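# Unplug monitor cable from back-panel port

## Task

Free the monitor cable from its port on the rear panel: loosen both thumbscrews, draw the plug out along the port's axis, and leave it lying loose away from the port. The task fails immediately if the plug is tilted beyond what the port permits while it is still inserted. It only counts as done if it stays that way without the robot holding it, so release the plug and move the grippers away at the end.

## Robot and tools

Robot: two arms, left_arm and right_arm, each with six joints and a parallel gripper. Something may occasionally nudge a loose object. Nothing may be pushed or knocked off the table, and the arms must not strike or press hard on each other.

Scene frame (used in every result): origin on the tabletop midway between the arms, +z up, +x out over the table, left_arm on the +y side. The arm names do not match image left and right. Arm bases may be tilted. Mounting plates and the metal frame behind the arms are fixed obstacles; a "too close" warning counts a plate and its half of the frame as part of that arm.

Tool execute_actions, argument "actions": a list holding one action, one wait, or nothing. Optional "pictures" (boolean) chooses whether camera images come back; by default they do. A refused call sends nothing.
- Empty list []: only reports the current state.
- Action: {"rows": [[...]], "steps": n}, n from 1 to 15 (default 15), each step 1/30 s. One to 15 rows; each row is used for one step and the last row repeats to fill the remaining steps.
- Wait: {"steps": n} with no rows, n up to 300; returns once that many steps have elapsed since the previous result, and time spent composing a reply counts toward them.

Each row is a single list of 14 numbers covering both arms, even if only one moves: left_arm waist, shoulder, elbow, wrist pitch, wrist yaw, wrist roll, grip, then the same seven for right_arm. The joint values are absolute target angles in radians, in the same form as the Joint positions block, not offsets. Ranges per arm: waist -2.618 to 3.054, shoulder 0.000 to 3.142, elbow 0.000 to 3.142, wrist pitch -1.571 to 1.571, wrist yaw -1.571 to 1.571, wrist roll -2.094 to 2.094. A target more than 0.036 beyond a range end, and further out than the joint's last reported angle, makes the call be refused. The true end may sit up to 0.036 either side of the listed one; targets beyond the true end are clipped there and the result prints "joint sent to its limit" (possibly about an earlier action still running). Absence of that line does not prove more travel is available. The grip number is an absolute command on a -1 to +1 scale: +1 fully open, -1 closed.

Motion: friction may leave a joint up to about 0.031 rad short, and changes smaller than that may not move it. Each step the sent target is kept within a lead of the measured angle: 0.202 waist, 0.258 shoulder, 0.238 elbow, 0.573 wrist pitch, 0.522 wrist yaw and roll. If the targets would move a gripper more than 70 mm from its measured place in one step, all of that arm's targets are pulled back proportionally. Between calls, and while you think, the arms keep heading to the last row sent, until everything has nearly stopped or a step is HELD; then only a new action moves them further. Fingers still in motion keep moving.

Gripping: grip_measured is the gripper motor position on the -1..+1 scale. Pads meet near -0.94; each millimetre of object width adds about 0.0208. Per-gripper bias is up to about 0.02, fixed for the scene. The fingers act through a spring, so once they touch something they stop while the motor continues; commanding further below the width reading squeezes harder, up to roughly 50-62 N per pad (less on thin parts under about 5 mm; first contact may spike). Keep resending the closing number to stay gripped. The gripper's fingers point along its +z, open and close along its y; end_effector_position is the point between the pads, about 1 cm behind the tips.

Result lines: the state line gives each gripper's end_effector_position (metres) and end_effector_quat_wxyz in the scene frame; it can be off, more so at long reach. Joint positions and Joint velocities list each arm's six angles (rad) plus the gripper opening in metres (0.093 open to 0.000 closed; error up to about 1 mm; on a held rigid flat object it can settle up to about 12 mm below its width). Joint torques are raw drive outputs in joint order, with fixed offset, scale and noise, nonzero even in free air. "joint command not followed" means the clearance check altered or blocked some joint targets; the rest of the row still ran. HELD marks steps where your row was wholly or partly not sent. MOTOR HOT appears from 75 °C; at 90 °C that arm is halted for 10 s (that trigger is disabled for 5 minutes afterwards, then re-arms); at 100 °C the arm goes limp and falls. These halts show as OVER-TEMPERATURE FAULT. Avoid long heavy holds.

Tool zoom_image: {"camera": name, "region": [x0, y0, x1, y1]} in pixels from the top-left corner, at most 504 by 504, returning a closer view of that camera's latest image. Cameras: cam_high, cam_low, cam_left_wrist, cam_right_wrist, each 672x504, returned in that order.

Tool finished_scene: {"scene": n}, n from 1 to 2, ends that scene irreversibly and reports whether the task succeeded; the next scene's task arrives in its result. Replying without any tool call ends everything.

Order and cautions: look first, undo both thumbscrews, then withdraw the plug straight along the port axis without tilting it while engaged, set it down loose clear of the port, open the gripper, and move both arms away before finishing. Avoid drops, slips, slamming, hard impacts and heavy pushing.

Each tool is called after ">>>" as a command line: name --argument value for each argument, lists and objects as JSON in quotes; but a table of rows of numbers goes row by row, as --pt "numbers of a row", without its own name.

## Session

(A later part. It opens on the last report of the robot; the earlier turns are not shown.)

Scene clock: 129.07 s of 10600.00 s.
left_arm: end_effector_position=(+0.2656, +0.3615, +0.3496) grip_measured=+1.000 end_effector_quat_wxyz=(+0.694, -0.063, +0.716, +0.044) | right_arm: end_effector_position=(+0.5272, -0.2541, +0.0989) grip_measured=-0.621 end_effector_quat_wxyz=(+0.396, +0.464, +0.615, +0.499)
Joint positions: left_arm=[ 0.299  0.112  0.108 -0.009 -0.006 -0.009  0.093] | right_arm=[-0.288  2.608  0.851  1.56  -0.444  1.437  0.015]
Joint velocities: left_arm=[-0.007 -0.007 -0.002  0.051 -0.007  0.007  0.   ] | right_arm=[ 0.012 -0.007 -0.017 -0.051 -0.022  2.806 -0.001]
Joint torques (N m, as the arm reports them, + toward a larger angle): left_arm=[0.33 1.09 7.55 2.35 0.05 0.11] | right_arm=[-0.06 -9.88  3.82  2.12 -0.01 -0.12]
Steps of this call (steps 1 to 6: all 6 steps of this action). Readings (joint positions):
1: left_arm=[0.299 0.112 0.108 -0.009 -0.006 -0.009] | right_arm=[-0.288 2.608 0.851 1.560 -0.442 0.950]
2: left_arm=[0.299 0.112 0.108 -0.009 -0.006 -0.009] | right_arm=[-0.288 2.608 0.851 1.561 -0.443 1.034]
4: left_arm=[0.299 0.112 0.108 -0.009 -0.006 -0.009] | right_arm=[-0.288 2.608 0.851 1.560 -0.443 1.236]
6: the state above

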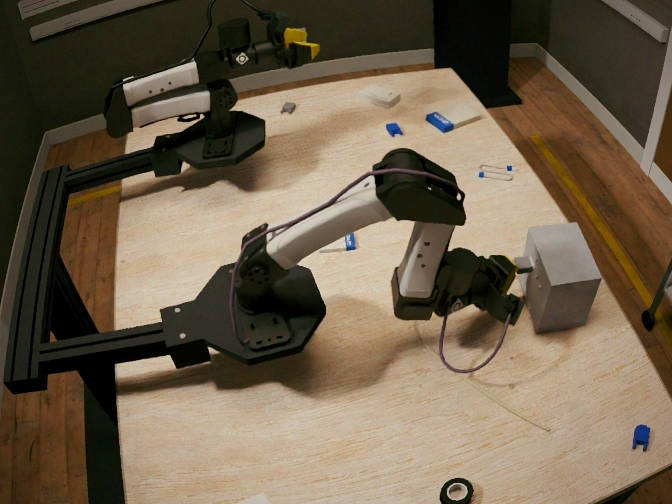

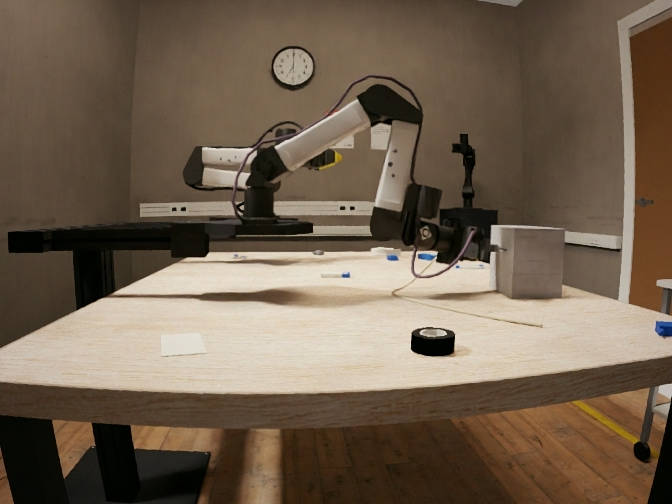

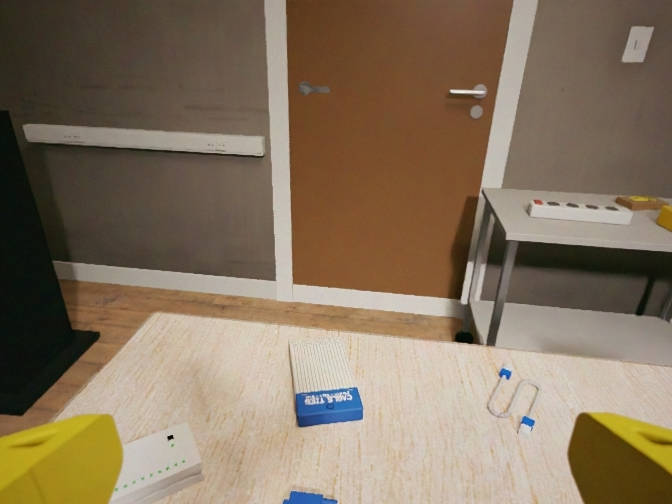

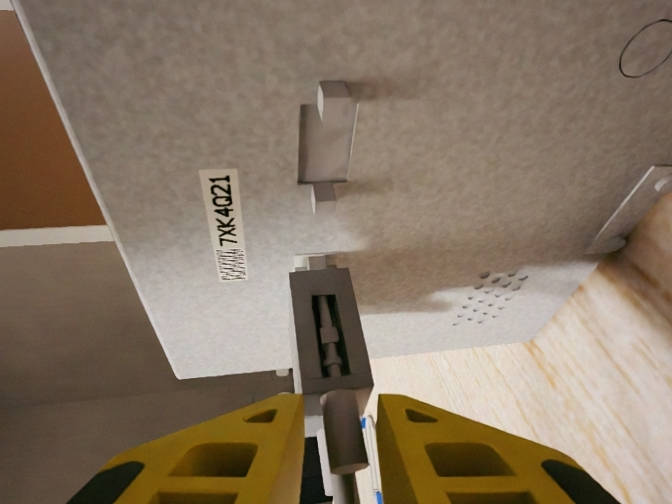

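>>> execute_actions --actions '[{"rows":[[0.3,0.1,0.1,0,0,0,1,-0.286,2.605,0.855,1.56,-0.45,0.84,-0.9]]}]' --pictures false

>>> execute_actions --actions '[{"rows":[[0.3,0.1,0.1,0,0,0,1,-0.286,2.605,0.855,1.56,-0.45,2.06,-0.62]]}]' --pictures false

>>> execute_actions --actions '[{"rows":[[0.3,0.1,0.1,0,0,0,1,-0.286,2.605,0.855,1.56,-0.45,0.84,-0.9]]}]' --pictures false

>>> execute_actions --actions '[{"rows":[[0.3,0.1,0.1,0,0,0,1,-0.286,2.605,0.855,1.56,-0.45,2.06,-0.62]]}]' --pictures false

>>> execute_actions --actions '[{"rows":[[0.3,0.1,0.1,0,0,0,1,-0.286,2.605,0.855,1.56,-0.45,0.84,-0.9]]}]' --pictures false

>>> execute_actions --actions '[{"rows":[[0.3,0.1,0.1,0,0,0,1,-0.286,2.605,0.855,1.56,-0.45,2.06,-0.62]]}]' --pictures false

>>> execute_actions --actions '[{"rows":[[0.3,0.1,0.1,0,0,0,1,-0.286,2.605,0.855,1.56,-0.45,0.84,-0.9]]}]' --pictures false

>>> execute_actions --actions '[{"rows":[[0.3,0.1,0.1,0,0,0,1,-0.286,2.605,0.855,1.56,-0.45,2.06,-0.62]]}]' --pictures false

>>> execute_actions --actions '[{"rows":[[0.3,0.1,0.1,0,0,0,1,-0.286,2.605,0.855,1.56,-0.45,0.84,-0.9]]}]' --pictures false

>>> execute_actions --actions '[{"rows":[[0.3,0.1,0.1,0,0,0,1,-0.286,2.605,0.855,1.56,-0.45,2.06,-0.62]]}]' --pictures false

>>> execute_actions --actions '[{"rows":[[0.3,0.1,0.1,0,0,0,1,-0.286,2.605,0.855,1.56,-0.45,0.84,-0.9]]}]' --pictures false

>>> execute_actions --actions '[{"rows":[[0.3,0.1,0.1,0,0,0,1,-0.286,2.605,0.855,1.56,-0.45,2.06,-0.62]]}]' --pictures false

>>> execute_actions --actions '[{"rows":[[0.3,0.1,0.1,0,0,0,1,-0.286,2.605,0.855,1.56,-0.45,0.84,-0.9]]}]' --pictures false

>>> execute_actions --actions '[{"rows":[[0.3,0.1,0.1,0,0,0,1,-0.286,2.605,0.855,1.56,-0.45,2.06,-0.62]]}]' --pictures false

>>> execute_actions --actions '[{"rows":[[0.3,0.1,0.1,0,0,0,1,-0.286,2.605,0.855,1.56,-0.45,0.84,-0.9]]}]' --pictures false

>>> execute_actions --actions '[{"rows":[[0.3,0.1,0.1,0,0,0,1,-0.286,2.605,0.855,1.56,-0.45,1.97,-0.62]],"steps":5}]'

>>> zoom_image --camera "cam_right_wrist" --region '[230,230,450,480]'

Scene clock: 142.83 s of 10600.00 s.
left_arm: end_effector_position=(+0.2656, +0.3615, +0.3496) grip_measured=+1.000 end_effector_quat_wxyz=(+0.694, -0.063, +0.716, +0.044) | right_arm: end_effector_position=(+0.5271, -0.2540, +0.0985) grip_measured=-0.889 end_effector_quat_wxyz=(+0.509, +0.293, +0.713, +0.383)
Joint positions: left_arm=[ 0.299  0.112  0.108 -0.009 -0.006 -0.009  0.093] | right_arm=[-0.288  2.608  0.851  1.558 -0.444  0.926  0.003]
Joint velocities: left_arm=[ 0.012  0.012 -0.017 -0.037  0.007  0.007  0.   ] | right_arm=[ 0.012  0.017 -0.017 -0.051  0.051 -0.388 -0.   ]
Joint torques (N m, as the arm reports them, + toward a larger angle): left_arm=[0.23 0.97 7.67 2.33 0.06 0.13] | right_arm=[ 0.11 -9.96  3.93  2.16  0.   -0.32]
Steps of this call (steps 1 to 45: the robot went on to your last target; steps 46 to 110: nothing new was sent; then 9.60 s passed at rest; steps 111 to 125: all 15 steps of this action). Readings (joint positions):
111: left_arm=[0.299 0.112 0.108 -0.009 -0.006 -0.009] | right_arm=[-0.288 2.608 0.851 1.552 -0.443 1.858]
112: left_arm=[0.299 0.112 0.108 -0.009 -0.006 -0.009] | right_arm=[-0.288 2.608 0.851 1.553 -0.443 1.757]
114: left_arm=[0.299 0.112 0.108 -0.009 -0.006 -0.009] | right_arm=[-0.288 2.608 0.851 1.555 -0.443 1.557]
118: left_arm=[0.299 0.112 0.108 -0.009 -0.006 -0.009] | right_arm=[-0.288 2.608 0.851 1.558 -0.445 1.178]
125: the state above

Scene clock: 143.33 s of 10600.00 s.
left_arm: end_effector_position=(+0.2656, +0.3615, +0.3496) grip_measured=+1.000 end_effector_quat_wxyz=(+0.694, -0.063, +0.716, +0.044) | right_arm: end_effector_position=(+0.5267, -0.2542, +0.0964) grip_measured=-0.621 end_effector_quat_wxyz=(+0.245, +0.615, +0.469, +0.584)
Joint positions: left_arm=[ 0.299  0.112  0.108 -0.009 -0.006 -0.009  0.093] | right_arm=[-0.288  2.608  0.851  1.549 -0.442  1.979  0.015]
Joint velocities: left_arm=[-0.022  0.002 -0.002  0.095  0.022 -0.066  0.   ] | right_arm=[ 0.007  0.002  0.002 -0.095  0.095  0.476  0.   ]
Joint torques (N m, as the arm reports them, + toward a larger angle): left_arm=[0.35 1.02 7.65 2.34 0.05 0.12] | right_arm=[-0.19 -9.94  3.39  2.3  -0.14  0.06]
Steps of this call (steps 1 to 15: all 15 steps of this action). Readings (joint positions):
1: left_arm=[0.299 0.112 0.108 -0.009 -0.006 -0.009] | right_arm=[-0.288 2.608 0.851 1.559 -0.444 1.008]
2: left_arm=[0.299 0.112 0.108 -0.009 -0.006 -0.009] | right_arm=[-0.288 2.608 0.851 1.559 -0.444 1.109]
4: left_arm=[0.299 0.112 0.108 -0.009 -0.006 -0.009] | right_arm=[-0.288 2.608 0.851 1.559 -0.444 1.311]
8: left_arm=[0.299 0.112 0.108 -0.009 -0.006 -0.009] | right_arm=[-0.288 2.608 0.851 1.558 -0.444 1.701]
15: the state above

Scene clock: 143.83 s of 10600.00 s.
left_arm: end_effector_position=(+0.2656, +0.3615, +0.3496) grip_measured=+1.000 end_effector_quat_wxyz=(+0.694, -0.063, +0.716, +0.044) | right_arm: end_effector_position=(+0.5273, -0.2548, +0.0989) grip_measured=-0.889 end_effector_quat_wxyz=(+0.509, +0.296, +0.711, +0.384)
Joint positions: left_arm=[ 0.299  0.112  0.108 -0.009 -0.006 -0.009  0.093] | right_arm=[-0.288  2.608  0.851  1.559 -0.442  0.932  0.003]
Joint velocities: left_arm=[-0.012  0.002 -0.002 -0.037 -0.007  0.007  0.   ] | right_arm=[ 0.002  0.012  0.012  0.007 -0.066 -0.52  -0.001]
Joint torques (N m, as the arm reports them, + toward a larger angle): left_arm=[0.28 0.97 7.58 2.36 0.05 0.13] | right_arm=[ -0.1  -10.01   3.91   2.17  -0.07  -0.48]
Steps of this call (steps 1 to 15: all 15 steps of this action). Readings (joint positions):
1: left_arm=[0.299 0.112 0.108 -0.009 -0.006 -0.009] | right_arm=[-0.288 2.608 0.851 1.548 -0.440 1.899]
2: left_arm=[0.299 0.112 0.108 -0.009 -0.006 -0.009] | right_arm=[-0.288 2.608 0.851 1.551 -0.441 1.797]
4: left_arm=[0.299 0.112 0.108 -0.009 -0.006 -0.009] | right_arm=[-0.288 2.608 0.851 1.553 -0.441 1.598]
8: left_arm=[0.299 0.112 0.108 -0.009 -0.006 -0.009] | right_arm=[-0.288 2.608 0.851 1.557 -0.442 1.210]
15: the state above

Scene clock: 144.33 s of 10600.00 s.
left_arm: end_effector_position=(+0.2656, +0.3615, +0.3496) grip_measured=+1.000 end_effector_quat_wxyz=(+0.694, -0.063, +0.716, +0.044) | right_arm: end_effector_position=(+0.5270, -0.2548, +0.0971) grip_measured=-0.621 end_effector_quat_wxyz=(+0.246, +0.615, +0.468, +0.585)
Joint positions: left_arm=[ 0.299  0.112  0.108 -0.009 -0.006 -0.009  0.093] | right_arm=[-0.288  2.608  0.851  1.551 -0.441  1.981  0.015]
Joint velocities: left_arm=[ 0.007 -0.002 -0.002  0.037 -0.007 -0.007  0.   ] | right_arm=[-0.017 -0.002  0.007 -0.022  0.051  0.491 -0.   ]
Joint torques (N m, as the arm reports them, + toward a larger angle): left_arm=[0.27 0.98 7.53 2.35 0.02 0.11] | right_arm=[ 0.31 -9.96  3.48  2.26 -0.08 -0.04]
Steps of this call (steps 1 to 15: all 15 steps of this action). Readings (joint positions):
1: left_arm=[0.299 0.112 0.108 -0.009 -0.006 -0.009] | right_arm=[-0.288 2.608 0.851 1.560 -0.443 1.014]
2: left_arm=[0.299 0.112 0.108 -0.009 -0.006 -0.009] | right_arm=[-0.288 2.608 0.851 1.560 -0.443 1.115]
4: left_arm=[0.299 0.112 0.108 -0.009 -0.006 -0.009] | right_arm=[-0.288 2.608 0.851 1.560 -0.443 1.316]
8: left_arm=[0.299 0.112 0.108 -0.009 -0.006 -0.009] | right_arm=[-0.288 2.608 0.851 1.559 -0.443 1.706]
15: the state above

Scene clock: 144.83 s of 10600.00 s.
left_arm: end_effector_position=(+0.2656, +0.3615, +0.3496) grip_measured=+1.000 end_effector_quat_wxyz=(+0.694, -0.063, +0.716, +0.044) | right_arm: end_effector_position=(+0.5273, -0.2549, +0.0989) grip_measured=-0.889 end_effector_quat_wxyz=(+0.509, +0.297, +0.711, +0.384)
Joint positions: left_arm=[ 0.299  0.112  0.108 -0.009 -0.006 -0.009  0.093] | right_arm=[-0.288  2.608  0.851  1.559 -0.441  0.932  0.003]
Joint velocities: left_arm=[ 0.002  0.017  0.007 -0.051  0.051 -0.022  0.   ] | right_arm=[-0.002  0.007 -0.007  0.051 -0.037 -0.535 -0.   ]
Joint torques (N m, as the arm reports them, + toward a larger angle): left_arm=[0.28 1.   7.72 2.35 0.07 0.13] | right_arm=[ -0.06 -10.07   3.72   2.04  -0.06  -0.36]
Steps of this call (steps 1 to 15: all 15 steps of this action). Readings (joint positions):
1: left_arm=[0.299 0.112 0.108 -0.009 -0.006 -0.009] | right_arm=[-0.288 2.608 0.851 1.548 -0.441 1.900]
2: left_arm=[0.299 0.112 0.108 -0.009 -0.006 -0.009] | right_arm=[-0.288 2.608 0.851 1.550 -0.440 1.799]
4: left_arm=[0.299 0.112 0.108 -0.009 -0.006 -0.009] | right_arm=[-0.288 2.608 0.851 1.553 -0.441 1.599]
8: left_arm=[0.299 0.112 0.108 -0.009 -0.006 -0.009] | right_arm=[-0.288 2.608 0.851 1.557 -0.442 1.211]
15: the state above

Scene clock: 145.33 s of 10600.00 s.
left_arm: end_effector_position=(+0.2656, +0.3615, +0.3496) grip_measured=+1.000 end_effector_quat_wxyz=(+0.694, -0.063, +0.716, +0.044) | right_arm: end_effector_position=(+0.5270, -0.2548, +0.0971) grip_measured=-0.621 end_effector_quat_wxyz=(+0.246, +0.615, +0.468, +0.585)
Joint positions: left_arm=[ 0.299  0.112  0.108 -0.009 -0.006 -0.009  0.093] | right_arm=[-0.288  2.608  0.851  1.551 -0.441  1.981  0.015]
Joint velocities: left_arm=[-0.007  0.007 -0.007 -0.007 -0.007 -0.007  0.   ] | right_arm=[-0.002 -0.007 -0.007 -0.081  0.066  0.491  0.001]
Joint torques (N m, as the arm reports them, + toward a larger angle): left_arm=[0.28 1.   7.66 2.37 0.04 0.12] | right_arm=[ 0.04 -9.64  3.6   2.28 -0.09 -0.01]
Steps of this call (steps 1 to 15: all 15 steps of this action). Readings (joint positions):
1: left_arm=[0.299 0.112 0.108 -0.009 -0.006 -0.009] | right_arm=[-0.288 2.608 0.851 1.560 -0.442 1.015]
2: left_arm=[0.299 0.112 0.108 -0.009 -0.006 -0.009] | right_arm=[-0.288 2.608 0.851 1.560 -0.442 1.116]
4: left_arm=[0.299 0.112 0.108 -0.009 -0.006 -0.009] | right_arm=[-0.288 2.608 0.851 1.559 -0.442 1.317]
8: left_arm=[0.299 0.112 0.108 -0.009 -0.006 -0.009] | right_arm=[-0.288 2.608 0.851 1.559 -0.442 1.706]
15: the state above

Scene clock: 145.83 s of 10600.00 s.
left_arm: end_effector_position=(+0.2656, +0.3615, +0.3496) grip_measured=+1.000 end_effector_quat_wxyz=(+0.694, -0.063, +0.716, +0.044) | right_arm: end_effector_position=(+0.5273, -0.2549, +0.0989) grip_measured=-0.889 end_effector_quat_wxyz=(+0.509, +0.296, +0.711, +0.384)
Joint positions: left_arm=[ 0.299  0.112  0.108 -0.009 -0.006 -0.009  0.093] | right_arm=[-0.288  2.608  0.851  1.559 -0.441  0.931  0.003]
Joint velocities: left_arm=[ 0.002 -0.017 -0.012 -0.007 -0.051 -0.007  0.   ] | right_arm=[ 0.002 -0.002 -0.022 -0.051 -0.007 -0.432 -0.001]
Joint torques (N m, as the arm reports them, + toward a larger angle): left_arm=[0.27 1.05 7.68 2.37 0.05 0.14] | right_arm=[ 0.02 -9.74  3.93  2.14 -0.08 -0.37]
Steps of this call (steps 1 to 15: all 15 steps of this action). Readings (joint positions):
1: left_arm=[0.299 0.112 0.108 -0.009 -0.006 -0.009] | right_arm=[-0.288 2.608 0.851 1.548 -0.441 1.900]
2: left_arm=[0.299 0.112 0.108 -0.009 -0.006 -0.009] | right_arm=[-0.288 2.608 0.851 1.550 -0.440 1.799]
4: left_arm=[0.299 0.112 0.108 -0.009 -0.006 -0.009] | right_arm=[-0.288 2.608 0.851 1.553 -0.441 1.599]
8: left_arm=[0.299 0.112 0.108 -0.009 -0.006 -0.009] | right_arm=[-0.288 2.608 0.851 1.557 -0.442 1.211]
15: the state above

Scene clock: 146.33 s of 10600.00 s.
left_arm: end_effector_position=(+0.2656, +0.3615, +0.3496) grip_measured=+1.000 end_effector_quat_wxyz=(+0.694, -0.063, +0.716, +0.044) | right_arm: end_effector_position=(+0.5270, -0.2548, +0.0971) grip_measured=-0.621 end_effector_quat_wxyz=(+0.246, +0.615, +0.468, +0.585)
Joint positions: left_arm=[ 0.299  0.112  0.108 -0.009 -0.006 -0.009  0.093] | right_arm=[-0.288  2.608  0.851  1.551 -0.441  1.981  0.015]
Joint velocities: left_arm=[-0.007 -0.002 -0.002 -0.051  0.066  0.022  0.   ] | right_arm=[-0.007 -0.007  0.022 -0.154 -0.066  0.418  0.   ]
Joint torques (N m, as the arm reports them, + toward a larger angle): left_arm=[0.16 1.11 7.54 2.36 0.08 0.12] | right_arm=[ 0.28 -9.84  3.8   2.34 -0.07  0.06]
Steps of this call (steps 1 to 15: all 15 steps of this action). Readings (joint positions):
1: left_arm=[0.299 0.112 0.108 -0.009 -0.006 -0.009] | right_arm=[-0.288 2.608 0.851 1.560 -0.442 1.014]
2: left_arm=[0.299 0.112 0.108 -0.009 -0.006 -0.009] | right_arm=[-0.288 2.608 0.851 1.559 -0.442 1.115]
4: left_arm=[0.299 0.112 0.108 -0.009 -0.006 -0.009] | right_arm=[-0.288 2.608 0.851 1.559 -0.442 1.316]
8: left_arm=[0.299 0.112 0.108 -0.009 -0.006 -0.009] | right_arm=[-0.288 2.608 0.851 1.559 -0.442 1.705]
15: the state above

Scene clock: 146.83 s of 10600.00 s.
left_arm: end_effector_position=(+0.2656, +0.3615, +0.3496) grip_measured=+1.000 end_effector_quat_wxyz=(+0.694, -0.063, +0.716, +0.044) | right_arm: end_effector_position=(+0.5273, -0.2548, +0.0988) grip_measured=-0.889 end_effector_quat_wxyz=(+0.508, +0.297, +0.711, +0.384)
Joint positions: left_arm=[ 0.299  0.112  0.108 -0.009 -0.006 -0.009  0.093] | right_arm=[-0.288  2.608  0.851  1.558 -0.442  0.932  0.003]
Joint velocities: left_arm=[ 0.012 -0.002 -0.002 -0.022  0.007 -0.007  0.   ] | right_arm=[ 0.007 -0.002  0.002  0.11   0.066 -0.462  0.001]
Joint torques (N m, as the arm reports them, + toward a larger angle): left_arm=[0.34 1.13 7.6  2.36 0.06 0.14] | right_arm=[  0.13 -10.02   3.44   2.08   0.03  -0.39]
Steps of this call (steps 1 to 15: all 15 steps of this action). Readings (joint positions):
1: left_arm=[0.299 0.112 0.108 -0.009 -0.006 -0.009] | right_arm=[-0.288 2.608 0.851 1.548 -0.441 1.900]
2: left_arm=[0.299 0.112 0.108 -0.009 -0.006 -0.009] | right_arm=[-0.288 2.608 0.851 1.550 -0.440 1.799]
4: left_arm=[0.299 0.112 0.108 -0.009 -0.006 -0.009] | right_arm=[-0.288 2.608 0.851 1.553 -0.441 1.599]
8: left_arm=[0.299 0.112 0.108 -0.009 -0.006 -0.009] | right_arm=[-0.288 2.608 0.851 1.557 -0.442 1.211]
15: the state above

Scene clock: 147.33 s of 10600.00 s.
left_arm: end_effector_position=(+0.2656, +0.3615, +0.3496) grip_measured=+1.000 end_effector_quat_wxyz=(+0.694, -0.063, +0.716, +0.044) | right_arm: end_effector_position=(+0.5270, -0.2548, +0.0971) grip_measured=-0.621 end_effector_quat_wxyz=(+0.246, +0.615, +0.468, +0.585)
Joint positions: left_arm=[ 0.299  0.112  0.108 -0.009 -0.006 -0.009  0.093] | right_arm=[-0.288  2.608  0.851  1.55  -0.441  1.981  0.015]
Joint velocities: left_arm=[-0.012 -0.012  0.007 -0.007 -0.051 -0.037  0.   ] | right_arm=[-0.002  0.002  0.002 -0.081 -0.051  0.505  0.   ]
Joint torques (N m, as the arm reports them, + toward a larger angle): left_arm=[0.33 0.94 7.52 2.33 0.06 0.16] | right_arm=[ 0.1  -9.88  3.78  2.29 -0.05  0.04]
Steps of this call (steps 1 to 15: all 15 steps of this action). Readings (joint positions):
1: left_arm=[0.299 0.112 0.108 -0.009 -0.006 -0.009] | right_arm=[-0.288 2.608 0.851 1.560 -0.442 1.015]
2: left_arm=[0.299 0.112 0.108 -0.009 -0.006 -0.009] | right_arm=[-0.288 2.608 0.851 1.560 -0.443 1.116]
4: left_arm=[0.299 0.112 0.108 -0.009 -0.006 -0.009] | right_arm=[-0.288 2.608 0.851 1.559 -0.443 1.317]
8: left_arm=[0.299 0.112 0.108 -0.009 -0.006 -0.009] | right_arm=[-0.288 2.608 0.851 1.559 -0.443 1.706]
15: the state above

Scene clock: 147.83 s of 10600.00 s.
left_arm: end_effector_position=(+0.2656, +0.3615, +0.3496) grip_measured=+1.000 end_effector_quat_wxyz=(+0.694, -0.063, +0.716, +0.044) | right_arm: end_effector_position=(+0.5273, -0.2548, +0.0989) grip_measured=-0.889 end_effector_quat_wxyz=(+0.508, +0.296, +0.711, +0.384)
Joint positions: left_arm=[ 0.299  0.112  0.108 -0.009 -0.006 -0.009  0.093] | right_arm=[-0.288  2.608  0.851  1.558 -0.442  0.932  0.003]
Joint velocities: left_arm=[ 0.002  0.002 -0.007 -0.022  0.051  0.007  0.   ] | right_arm=[ 0.007  0.027 -0.002 -0.037 -0.037 -0.462 -0.   ]
Joint torques (N m, as the arm reports them, + toward a larger angle): left_arm=[0.35 1.07 7.6  2.35 0.05 0.14] | right_arm=[ 0.14 -9.66  4.    2.16 -0.07 -0.39]
Steps of this call (steps 1 to 15: all 15 steps of this action). Readings (joint positions):
1: left_arm=[0.299 0.112 0.108 -0.009 -0.006 -0.009] | right_arm=[-0.288 2.608 0.851 1.548 -0.441 1.900]
2: left_arm=[0.299 0.112 0.108 -0.009 -0.006 -0.009] | right_arm=[-0.288 2.608 0.851 1.550 -0.440 1.799]
4: left_arm=[0.299 0.112 0.108 -0.009 -0.006 -0.009] | right_arm=[-0.288 2.608 0.851 1.553 -0.441 1.599]
8: left_arm=[0.299 0.112 0.108 -0.009 -0.006 -0.009] | right_arm=[-0.288 2.608 0.851 1.557 -0.442 1.211]
15: the state above

Scene clock: 148.33 s of 10600.00 s.
left_arm: end_effector_position=(+0.2656, +0.3615, +0.3496) grip_measured=+1.000 end_effector_quat_wxyz=(+0.694, -0.063, +0.716, +0.044) | right_arm: end_effector_position=(+0.5270, -0.2548, +0.0971) grip_measured=-0.621 end_effector_quat_wxyz=(+0.246, +0.615, +0.468, +0.585)
Joint positions: left_arm=[ 0.299  0.112  0.108 -0.009 -0.006 -0.009  0.093] | right_arm=[-0.288  2.608  0.851  1.55  -0.441  1.98   0.015]
Joint velocities: left_arm=[ 0.007  0.012 -0.002  0.022  0.007 -0.037  0.   ] | right_arm=[-0.002  0.012  0.002 -0.139  0.022  0.52  -0.   ]
Joint torques (N m, as the arm reports them, + toward a larger angle): left_arm=[0.35 1.   7.6  2.34 0.06 0.15] | right_arm=[ 0.15 -9.74  3.67  2.35 -0.09  0.04]
Steps of this call (steps 1 to 15: all 15 steps of this action). Readings (joint positions):
1: left_arm=[0.299 0.112 0.108 -0.009 -0.006 -0.009] | right_arm=[-0.288 2.608 0.851 1.560 -0.443 1.015]
2: left_arm=[0.299 0.112 0.108 -0.009 -0.006 -0.009] | right_arm=[-0.288 2.608 0.851 1.559 -0.443 1.116]
4: left_arm=[0.299 0.112 0.108 -0.009 -0.006 -0.009] | right_arm=[-0.288 2.608 0.851 1.559 -0.443 1.317]
8: left_arm=[0.299 0.112 0.108 -0.009 -0.006 -0.009] | right_arm=[-0.288 2.608 0.851 1.559 -0.443 1.706]
15: the state above

Scene clock: 148.83 s of 10600.00 s.
left_arm: end_effector_position=(+0.2656, +0.3615, +0.3496) grip_measured=+1.000 end_effector_quat_wxyz=(+0.694, -0.063, +0.716, +0.044) | right_arm: end_effector_position=(+0.5273, -0.2548, +0.0988) grip_measured=-0.889 end_effector_quat_wxyz=(+0.508, +0.297, +0.711, +0.384)
Joint positions: left_arm=[ 0.299  0.112  0.108 -0.009 -0.006 -0.009  0.093] | right_arm=[-0.288  2.608  0.851  1.558 -0.442  0.932  0.003]
Joint velocities: left_arm=[ 0.002 -0.012 -0.022 -0.051 -0.037  0.022  0.   ] | right_arm=[-0.012 -0.017 -0.007 -0.037  0.007 -0.52  -0.   ]
Joint torques (N m, as the arm reports them, + toward a larger angle): left_arm=[0.31 1.03 7.64 2.38 0.06 0.13] | right_arm=[ 0.17 -9.83  3.94  2.16 -0.03 -0.34]
Steps of this call (steps 1 to 15: all 15 steps of this action). Readings (joint positions):
1: left_arm=[0.299 0.112 0.108 -0.009 -0.006 -0.009] | right_arm=[-0.288 2.608 0.851 1.548 -0.441 1.900]
2: left_arm=[0.299 0.112 0.108 -0.009 -0.006 -0.009] | right_arm=[-0.288 2.608 0.851 1.550 -0.440 1.798]
4: left_arm=[0.299 0.112 0.108 -0.009 -0.006 -0.009] | right_arm=[-0.288 2.608 0.851 1.553 -0.441 1.598]
8: left_arm=[0.299 0.112 0.108 -0.009 -0.006 -0.009] | right_arm=[-0.288 2.608 0.851 1.557 -0.442 1.210]
15: the state above

Scene clock: 149.33 s of 10600.00 s.
left_arm: end_effector_position=(+0.2656, +0.3615, +0.3496) grip_measured=+1.000 end_effector_quat_wxyz=(+0.694, -0.063, +0.716, +0.044) | right_arm: end_effector_position=(+0.5270, -0.2548, +0.0971) grip_measured=-0.621 end_effector_quat_wxyz=(+0.246, +0.615, +0.468, +0.585)
Joint positions: left_arm=[ 0.299  0.112  0.108 -0.009 -0.006 -0.009  0.093] | right_arm=[-0.288  2.608  0.851  1.55  -0.441  1.981  0.015]
Joint velocities: left_arm=[-0.002 -0.017 -0.002 -0.051 -0.007  0.037  0.   ] | right_arm=[ 0.002 -0.017 -0.022 -0.095  0.051  0.462  0.001]
Joint torques (N m, as the arm reports them, + toward a larger angle): left_arm=[0.34 1.05 7.71 2.35 0.06 0.15] | right_arm=[-0.1  -9.66  3.61  2.33 -0.12 -0.01]
Steps of this call (steps 1 to 15: all 15 steps of this action). Readings (joint positions):
1: left_arm=[0.299 0.112 0.108 -0.009 -0.006 -0.009] | right_arm=[-0.288 2.608 0.851 1.560 -0.442 1.015]
2: left_arm=[0.299 0.112 0.108 -0.009 -0.006 -0.009] | right_arm=[-0.288 2.608 0.851 1.559 -0.442 1.116]
4: left_arm=[0.299 0.112 0.108 -0.009 -0.006 -0.009] | right_arm=[-0.288 2.608 0.851 1.559 -0.442 1.317]
8: left_arm=[0.299 0.112 0.108 -0.009 -0.006 -0.009] | right_arm=[-0.288 2.608 0.851 1.559 -0.442 1.706]
15: the state above

Scene clock: 149.83 s of 10600.00 s.
left_arm: end_effector_position=(+0.2656, +0.3615, +0.3496) grip_measured=+1.000 end_effector_quat_wxyz=(+0.694, -0.063, +0.716, +0.044) | right_arm: end_effector_position=(+0.5273, -0.2548, +0.0988) grip_measured=-0.889 end_effector_quat_wxyz=(+0.508, +0.297, +0.711, +0.384)
Joint positions: left_arm=[ 0.299  0.112  0.108 -0.009 -0.006 -0.009  0.093] | right_arm=[-0.288  2.608  0.851  1.558 -0.442  0.932  0.003]
Joint velocities: left_arm=[-0.012  0.002  0.007  0.007  0.007  0.081  0.   ] | right_arm=[-0.007  0.027 -0.012  0.095  0.037 -0.505  0.   ]
Joint torques (N m, as the arm reports them, + toward a larger angle): left_arm=[0.28 1.12 7.54 2.36 0.04 0.13] | right_arm=[ 0.21 -9.72  3.71  2.19  0.02 -0.38]
Steps of this call (steps 1 to 15: all 15 steps of this action). Readings (joint positions):
1: left_arm=[0.299 0.112 0.108 -0.009 -0.006 -0.009] | right_arm=[-0.288 2.608 0.851 1.548 -0.441 1.900]
2: left_arm=[0.299 0.112 0.108 -0.009 -0.006 -0.009] | right_arm=[-0.288 2.608 0.851 1.550 -0.440 1.799]
4: left_arm=[0.299 0.112 0.108 -0.009 -0.006 -0.009] | right_arm=[-0.288 2.608 0.851 1.553 -0.441 1.599]
8: left_arm=[0.299 0.112 0.108 -0.009 -0.006 -0.009] | right_arm=[-0.288 2.608 0.851 1.557 -0.442 1.211]
15: the state above

Scene clock: 150.00 s of 10600.00 s.
left_arm: end_effector_position=(+0.2656, +0.3615, +0.3496) grip_measured=+1.000 end_effector_quat_wxyz=(+0.694, -0.063, +0.716, +0.044) | right_arm: end_effector_position=(+0.5273, -0.2547, +0.0989) grip_measured=-0.622 end_effector_quat_wxyz=(+0.401, +0.458, +0.619, +0.495)
Joint positions: left_arm=[ 0.299  0.112  0.108 -0.009 -0.006 -0.009  0.093] | right_arm=[-0.288  2.608  0.851  1.559 -0.443  1.417  0.015]
Joint velocities: left_arm=[ 0.007  0.002 -0.022 -0.007  0.007  0.125  0.   ] | right_arm=[-0.002  0.002 -0.002  0.007 -0.037  2.821  0.   ]
Joint torques (N m, as the arm reports them, + toward a larger angle): left_arm=[0.33 1.13 7.63 2.34 0.06 0.13] | right_arm=[ 0.18 -9.76  3.82  2.15  0.03 -0.14]
Steps of this call (steps 1 to 5: all 5 steps of this action). Readings (joint positions):
1: left_arm=[0.299 0.112 0.108 -0.009 -0.006 -0.009] | right_arm=[-0.288 2.608 0.851 1.559 -0.443 1.015]
2: left_arm=[0.299 0.112 0.108 -0.009 -0.006 -0.009] | right_arm=[-0.288 2.608 0.851 1.559 -0.443 1.116]
4: left_arm=[0.299 0.112 0.108 -0.009 -0.006 -0.009] | right_arm=[-0.288 2.608 0.851 1.559 -0.443 1.317]
5: the state above

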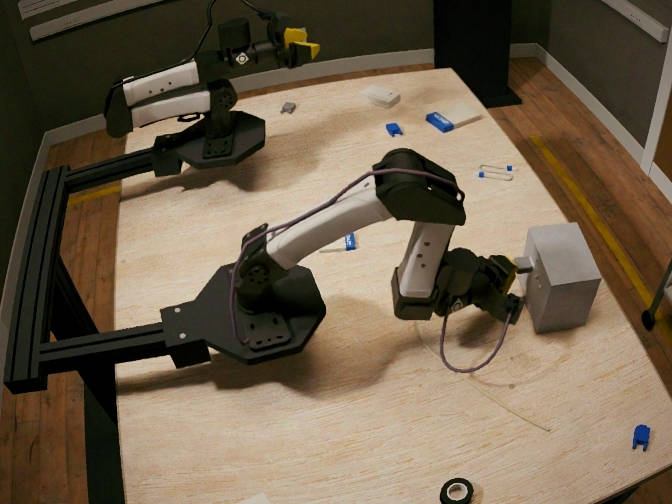

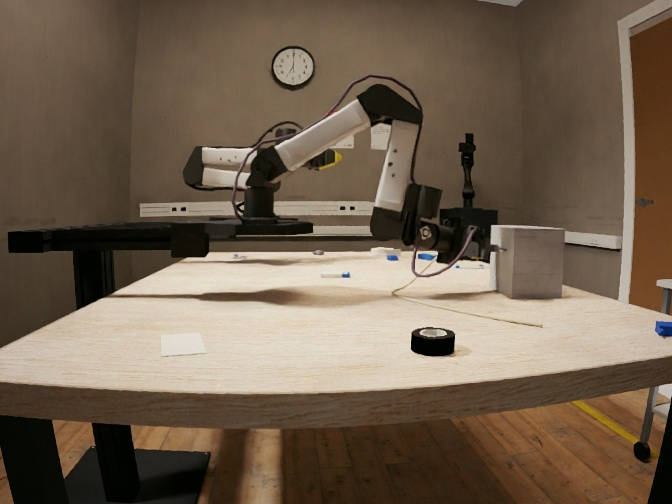

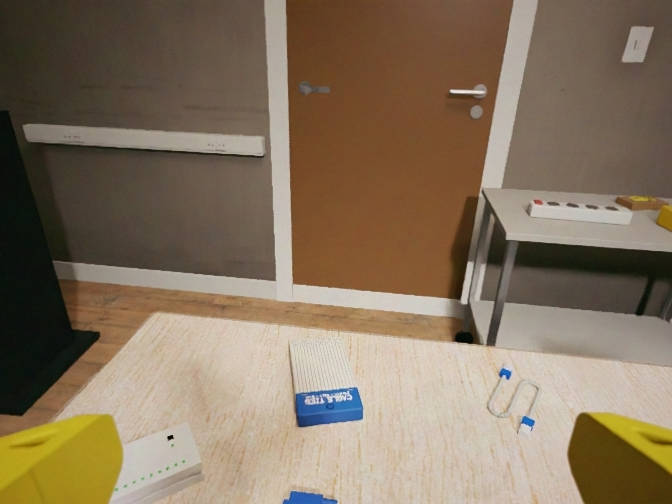

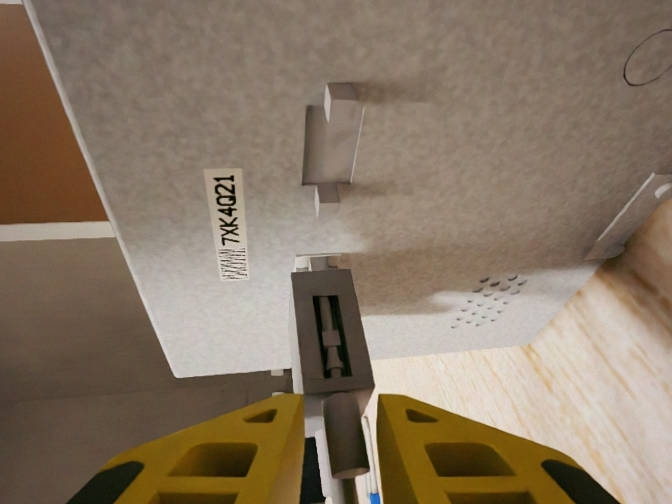

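Region (230, 230, 450, 480) of cam_right_wrist's 672x504 image, scaled by 2.016, with more detail than that image has; it fills the left 444 columns of this view, and the rest is white.

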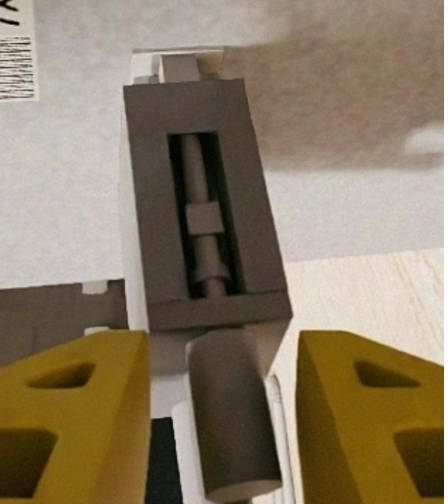

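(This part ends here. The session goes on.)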